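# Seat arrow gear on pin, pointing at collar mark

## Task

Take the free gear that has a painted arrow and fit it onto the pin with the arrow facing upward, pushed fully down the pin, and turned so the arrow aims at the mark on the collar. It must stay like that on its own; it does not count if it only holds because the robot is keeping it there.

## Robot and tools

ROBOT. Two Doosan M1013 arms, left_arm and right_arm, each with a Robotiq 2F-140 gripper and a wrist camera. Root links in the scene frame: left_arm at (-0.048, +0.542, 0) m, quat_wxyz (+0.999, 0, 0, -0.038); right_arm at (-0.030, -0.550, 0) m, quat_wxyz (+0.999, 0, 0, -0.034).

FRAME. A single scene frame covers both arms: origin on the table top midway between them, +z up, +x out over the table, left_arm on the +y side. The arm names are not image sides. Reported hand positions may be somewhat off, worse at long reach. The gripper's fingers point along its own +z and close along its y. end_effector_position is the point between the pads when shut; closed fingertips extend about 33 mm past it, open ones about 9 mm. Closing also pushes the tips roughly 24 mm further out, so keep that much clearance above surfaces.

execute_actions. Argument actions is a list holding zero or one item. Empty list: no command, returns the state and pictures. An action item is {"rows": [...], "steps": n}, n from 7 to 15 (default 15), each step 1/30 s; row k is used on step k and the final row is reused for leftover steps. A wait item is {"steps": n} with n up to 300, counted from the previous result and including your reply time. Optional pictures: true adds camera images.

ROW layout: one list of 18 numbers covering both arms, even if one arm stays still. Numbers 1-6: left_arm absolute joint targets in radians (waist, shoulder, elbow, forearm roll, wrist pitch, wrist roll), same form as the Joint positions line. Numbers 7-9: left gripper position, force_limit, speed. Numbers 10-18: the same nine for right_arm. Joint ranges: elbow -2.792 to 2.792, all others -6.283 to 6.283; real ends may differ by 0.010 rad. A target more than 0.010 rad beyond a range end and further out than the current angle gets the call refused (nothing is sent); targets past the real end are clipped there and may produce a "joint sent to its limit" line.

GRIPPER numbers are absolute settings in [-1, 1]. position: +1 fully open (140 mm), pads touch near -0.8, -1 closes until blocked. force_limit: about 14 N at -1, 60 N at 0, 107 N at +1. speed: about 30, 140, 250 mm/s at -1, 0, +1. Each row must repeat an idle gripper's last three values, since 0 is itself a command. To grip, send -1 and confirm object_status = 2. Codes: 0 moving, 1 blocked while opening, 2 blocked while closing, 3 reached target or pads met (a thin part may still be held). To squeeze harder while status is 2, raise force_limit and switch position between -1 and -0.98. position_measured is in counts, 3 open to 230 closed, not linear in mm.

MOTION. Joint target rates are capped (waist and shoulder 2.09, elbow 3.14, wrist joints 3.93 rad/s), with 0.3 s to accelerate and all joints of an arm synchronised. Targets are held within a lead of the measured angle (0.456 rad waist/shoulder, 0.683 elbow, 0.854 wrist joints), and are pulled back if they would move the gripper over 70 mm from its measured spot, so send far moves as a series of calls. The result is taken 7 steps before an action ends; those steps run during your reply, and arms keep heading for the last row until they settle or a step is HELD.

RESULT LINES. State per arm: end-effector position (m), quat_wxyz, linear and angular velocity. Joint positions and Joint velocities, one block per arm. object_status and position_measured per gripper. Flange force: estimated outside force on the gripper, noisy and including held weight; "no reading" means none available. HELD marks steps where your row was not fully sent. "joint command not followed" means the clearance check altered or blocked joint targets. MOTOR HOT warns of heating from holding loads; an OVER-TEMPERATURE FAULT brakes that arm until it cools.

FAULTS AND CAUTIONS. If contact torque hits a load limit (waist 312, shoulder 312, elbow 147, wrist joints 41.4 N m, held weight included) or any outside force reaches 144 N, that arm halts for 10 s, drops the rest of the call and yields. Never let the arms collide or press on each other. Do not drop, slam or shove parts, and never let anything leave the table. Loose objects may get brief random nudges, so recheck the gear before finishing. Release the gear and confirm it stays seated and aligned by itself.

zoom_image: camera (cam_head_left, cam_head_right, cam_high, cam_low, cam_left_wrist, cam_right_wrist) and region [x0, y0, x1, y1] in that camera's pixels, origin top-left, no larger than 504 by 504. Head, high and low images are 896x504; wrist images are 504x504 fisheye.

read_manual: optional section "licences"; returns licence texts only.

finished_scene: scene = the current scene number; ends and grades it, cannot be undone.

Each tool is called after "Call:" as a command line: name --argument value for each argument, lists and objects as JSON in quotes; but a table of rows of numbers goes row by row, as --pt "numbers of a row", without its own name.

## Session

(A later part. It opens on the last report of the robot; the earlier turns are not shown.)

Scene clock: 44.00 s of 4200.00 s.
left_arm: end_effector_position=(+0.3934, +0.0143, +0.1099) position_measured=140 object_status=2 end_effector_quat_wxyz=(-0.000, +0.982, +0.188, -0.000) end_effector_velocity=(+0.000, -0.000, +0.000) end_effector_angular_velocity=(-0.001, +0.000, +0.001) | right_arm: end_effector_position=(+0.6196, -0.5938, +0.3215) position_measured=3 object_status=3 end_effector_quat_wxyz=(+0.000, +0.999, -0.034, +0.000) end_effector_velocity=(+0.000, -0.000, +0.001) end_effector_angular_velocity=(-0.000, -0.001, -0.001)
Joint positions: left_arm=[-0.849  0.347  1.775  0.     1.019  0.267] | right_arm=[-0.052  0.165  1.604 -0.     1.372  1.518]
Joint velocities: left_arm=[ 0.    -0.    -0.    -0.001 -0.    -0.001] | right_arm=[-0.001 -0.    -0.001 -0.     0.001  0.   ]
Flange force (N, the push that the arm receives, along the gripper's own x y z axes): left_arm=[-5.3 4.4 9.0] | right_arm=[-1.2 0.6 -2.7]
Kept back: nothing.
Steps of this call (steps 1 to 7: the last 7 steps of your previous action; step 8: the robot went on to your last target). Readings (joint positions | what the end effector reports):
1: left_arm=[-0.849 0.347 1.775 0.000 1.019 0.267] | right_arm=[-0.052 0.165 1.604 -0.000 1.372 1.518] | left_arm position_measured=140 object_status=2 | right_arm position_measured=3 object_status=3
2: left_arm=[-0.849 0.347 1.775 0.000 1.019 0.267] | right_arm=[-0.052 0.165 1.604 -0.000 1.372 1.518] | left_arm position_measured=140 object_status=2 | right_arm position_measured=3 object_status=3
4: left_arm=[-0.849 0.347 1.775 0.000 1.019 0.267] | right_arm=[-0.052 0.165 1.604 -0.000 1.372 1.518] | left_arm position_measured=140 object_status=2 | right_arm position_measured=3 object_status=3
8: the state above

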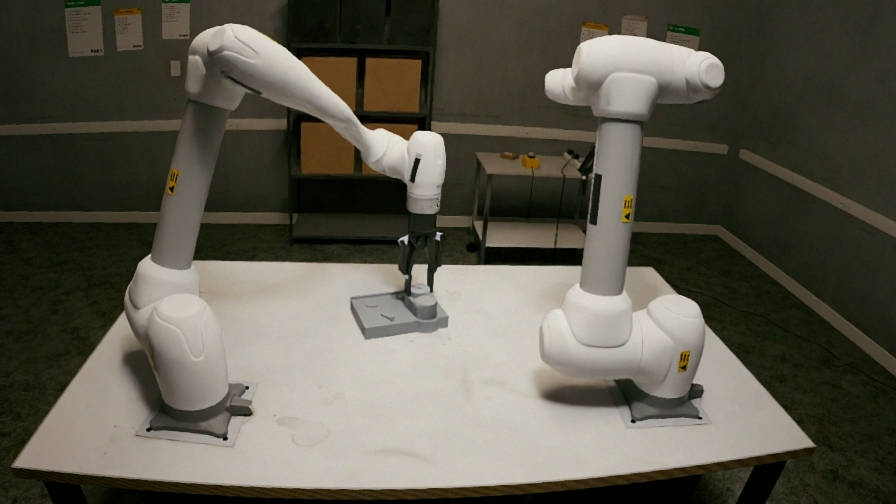

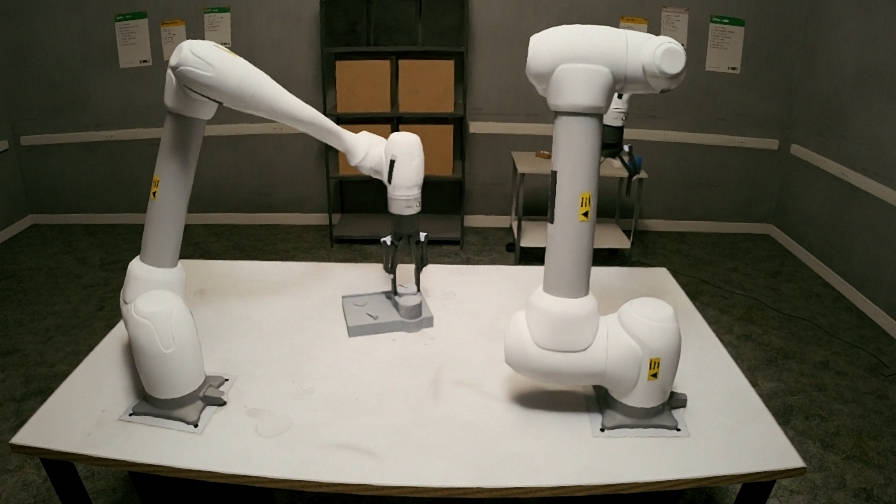

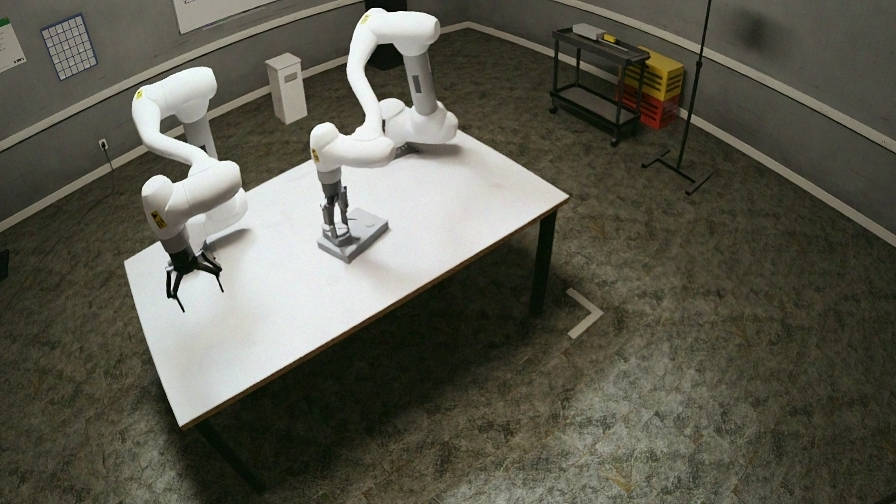

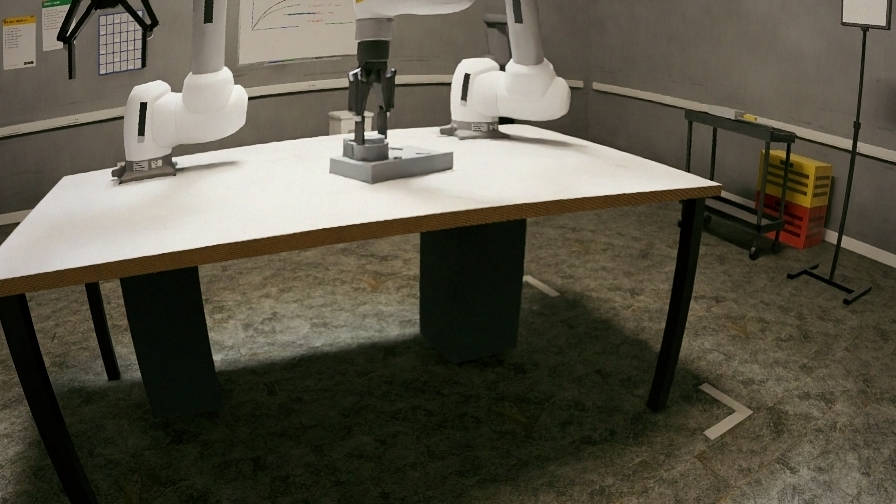

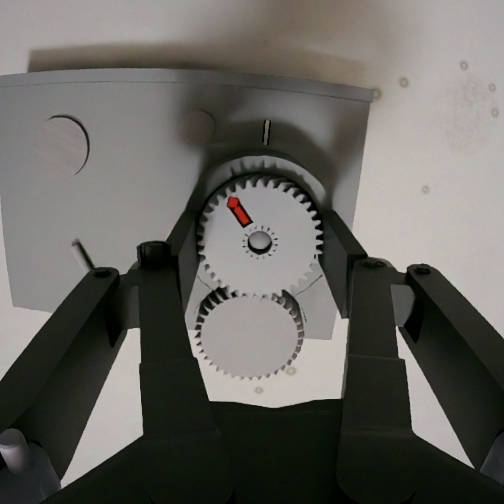

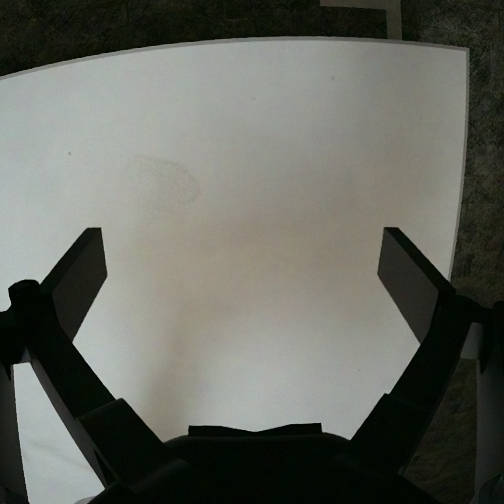

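Call:
execute_actions --actions '[{"rows":[[-0.8487,0.3472,1.7754,0,1.0190,0.267,0.2,0,-0.5,-0.052,0.165,1.604,0,1.372,1.518,1,0,0]],"steps":12}]'

Call:
execute_actions --actions '[{"rows":[[-0.8487,0.322,1.749,0,1.0706,0.29,0.2,0,-0.5,-0.052,0.165,1.604,0,1.372,1.518,1,0,0]],"steps":8}]'

Call:
execute_actions --actions '[{"rows":[[-0.9203,0.2872,1.7767,0,1.0777,0.29,0.2,0,-0.5,-0.052,0.165,1.604,0,1.372,1.518,1,0,0]],"steps":15}]' --pictures true

Call:
zoom_image --camera "cam_left_wrist" --region '[170, 30, 350, 210]'

Scene clock: 44.53 s of 4200.00 s.
left_arm: end_effector_position=(+0.3934, +0.0143, +0.1100) position_measured=125 object_status=0 end_effector_quat_wxyz=(+0.000, +0.982, +0.188, +0.000) end_effector_velocity=(+0.000, +0.000, -0.000) end_effector_angular_velocity=(+0.001, -0.000, -0.001) | right_arm: end_effector_position=(+0.6196, -0.5938, +0.3215) position_measured=3 object_status=3 end_effector_quat_wxyz=(+0.000, +0.999, -0.034, +0.000) end_effector_velocity=(+0.000, +0.001, +0.000) end_effector_angular_velocity=(-0.000, -0.000, +0.002)
Joint positions: left_arm=[-0.849  0.347  1.775  0.     1.019  0.267] | right_arm=[-0.052  0.165  1.604 -0.     1.372  1.518]
Joint velocities: left_arm=[-0.     0.001 -0.     0.001  0.001 -0.   ] | right_arm=[ 0.002 -0.    -0.    -0.     0.     0.   ]
Flange force (N, the push that the arm receives, along the gripper's own x y z axes): left_arm=[-3.8 3.8 1.7] | right_arm=[-1.6 1.1 -2.6]
Steps of this call (steps 1 to 11: the robot went on to your last target; steps 12 to 16: the first 5 steps of this action). Readings (joint positions | what the end effector reports):
12: left_arm=[-0.849 0.347 1.775 0.000 1.019 0.267] | right_arm=[-0.052 0.165 1.604 0.000 1.372 1.518] | left_arm position_measured=140 object_status=0 | right_arm position_measured=3 object_status=3
13: left_arm=[-0.849 0.347 1.775 0.000 1.019 0.267] | right_arm=[-0.052 0.165 1.604 -0.000 1.372 1.518] | left_arm position_measured=140 object_status=0 | right_arm position_measured=3 object_status=3
15: left_arm=[-0.849 0.347 1.775 0.000 1.019 0.267] | right_arm=[-0.052 0.165 1.604 -0.000 1.372 1.518] | left_arm position_measured=129 object_status=0 | right_arm position_measured=3 object_status=3
16: the state above

Scene clock: 44.80 s of 4200.00 s.
left_arm: end_effector_position=(+0.3934, +0.0143, +0.1100) position_measured=104 object_status=0 end_effector_quat_wxyz=(+0.000, +0.982, +0.188, +0.000) end_effector_velocity=(+0.003, -0.004, +0.019) end_effector_angular_velocity=(-0.013, -0.010, -0.021) | right_arm: end_effector_position=(+0.6196, -0.5938, +0.3215) position_measured=3 object_status=3 end_effector_quat_wxyz=(+0.000, +0.999, -0.034, +0.000) end_effector_velocity=(+0.001, +0.000, +0.001) end_effector_angular_velocity=(-0.000, -0.002, +0.000)
Joint positions: left_arm=[-0.849  0.347  1.775  0.     1.019  0.267] | right_arm=[-0.052  0.165  1.604 -0.     1.372  1.518]
Joint velocities: left_arm=[ 0.    -0.018 -0.016  0.     0.016  0.022] | right_arm=[ 0.    -0.    -0.001 -0.    -0.     0.   ]
Flange force (N, the push that the arm receives, along the gripper's own x y z axes): left_arm=[-5.6 3.3 1.2] | right_arm=[-1.3 1.0 -2.5]
Steps of this call (steps 1 to 7: the last 7 steps of your previous action; step 8: the first step of this action). Readings (joint positions | what the end effector reports):
8: the state above

Scene clock: 45.30 s of 4200.00 s.
left_arm: end_effector_position=(+0.3442, -0.0000, +0.1500) position_measured=104 object_status=3 end_effector_quat_wxyz=(+0.000, +0.990, +0.142, -0.000) end_effector_velocity=(-0.003, +0.002, -0.002) end_effector_angular_velocity=(+0.004, +0.004, -0.000) | right_arm: end_effector_position=(+0.6196, -0.5938, +0.3215) position_measured=3 object_status=3 end_effector_quat_wxyz=(+0.000, +0.999, -0.034, +0.000) end_effector_velocity=(+0.000, +0.001, +0.000) end_effector_angular_velocity=(+0.000, -0.001, +0.001)
Joint positions: left_arm=[-0.92   0.287  1.777 -0.     1.078  0.29 ] | right_arm=[-0.052  0.165  1.604 -0.     1.372  1.518]
Joint velocities: left_arm=[-0.001 -0.     0.005 -0.001  0.    -0.   ] | right_arm=[ 0.001 -0.     0.     0.    -0.001 -0.   ]
Flange force (N, the push that the arm receives, along the gripper's own x y z axes): left_arm=[-2.1 4.8 3.6] | right_arm=[-2.0 2.3 -1.6]
Steps of this call (steps 1 to 7: the last 7 steps of your previous action; steps 8 to 15: the first 8 steps of this action). Readings (joint positions | what the end effector reports):
8: left_arm=[-0.849 0.322 1.749 -0.000 1.071 0.290] | right_arm=[-0.052 0.165 1.604 -0.000 1.372 1.518] | left_arm position_measured=104 object_status=3 | right_arm position_measured=3 object_status=3
9: left_arm=[-0.852 0.320 1.751 -0.000 1.071 0.290] | right_arm=[-0.052 0.165 1.604 -0.000 1.372 1.518] | left_arm position_measured=104 object_status=3 | right_arm position_measured=3 object_status=3
11: left_arm=[-0.881 0.306 1.764 -0.000 1.074 0.290] | right_arm=[-0.052 0.165 1.604 -0.000 1.372 1.518] | left_arm position_measured=104 object_status=3 | right_arm position_measured=3 object_status=3
15: the state above

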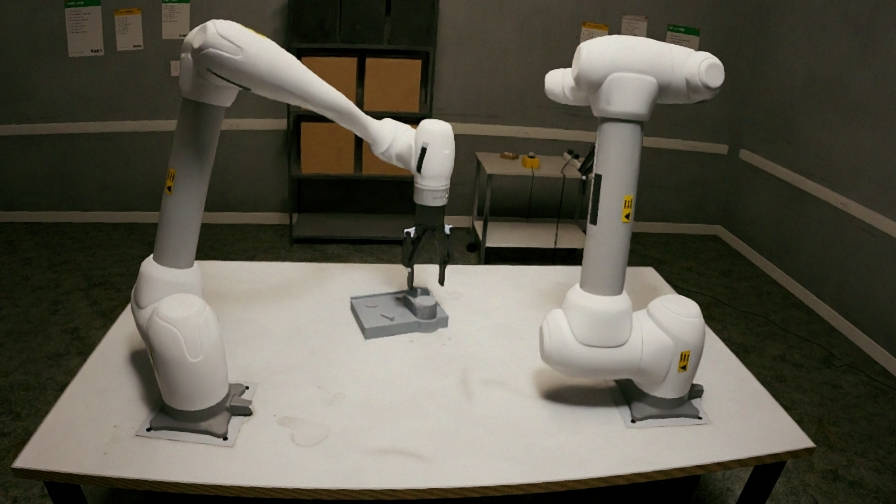

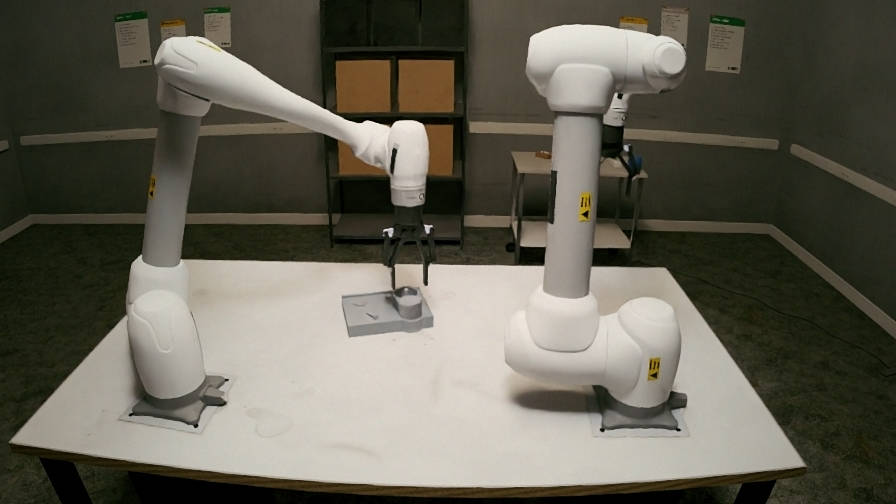

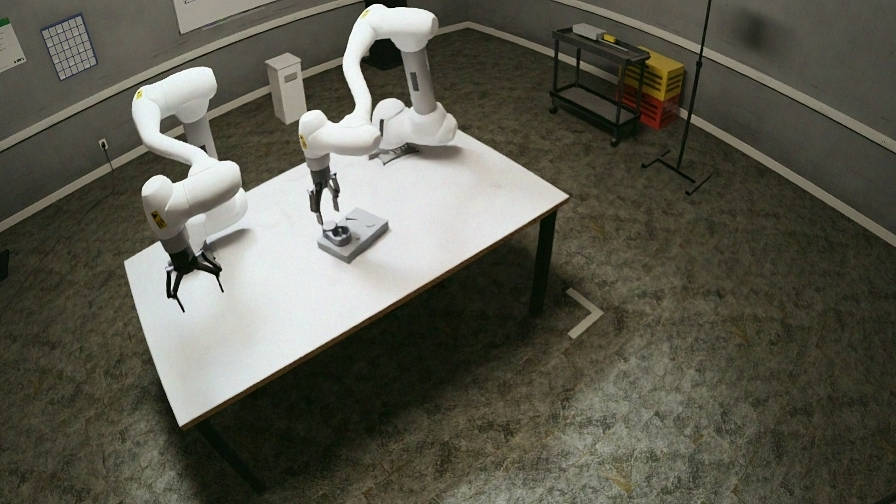

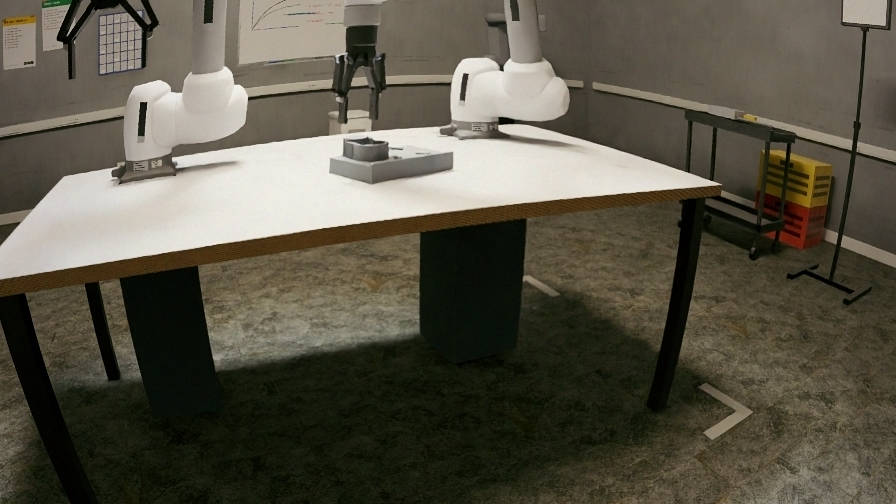

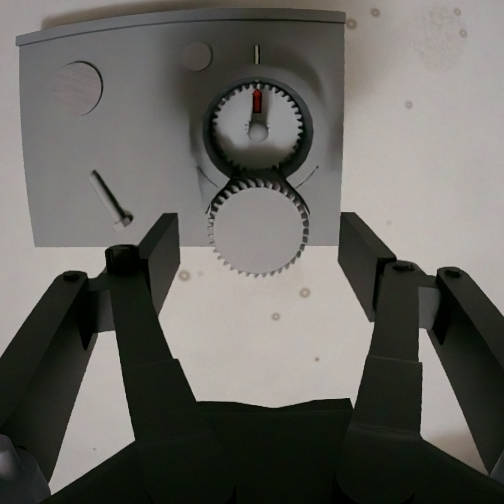

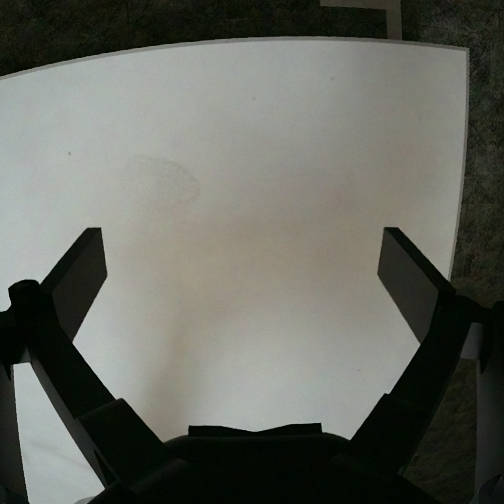

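Region (170, 30, 350, 210) of cam_left_wrist's 504x504 image, scaled by 2.800, with more detail than that image has.

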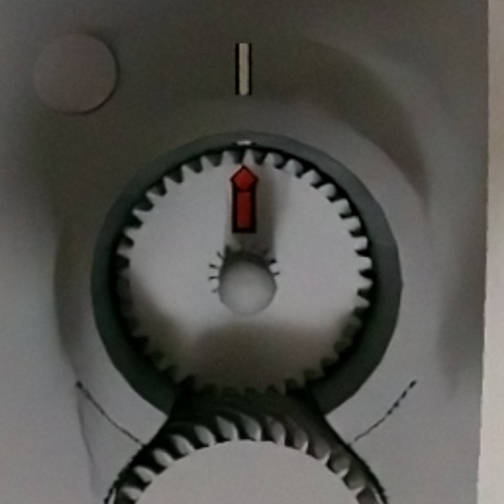

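Call:
finished_scene --scene 1

The scene is finished: the task was done.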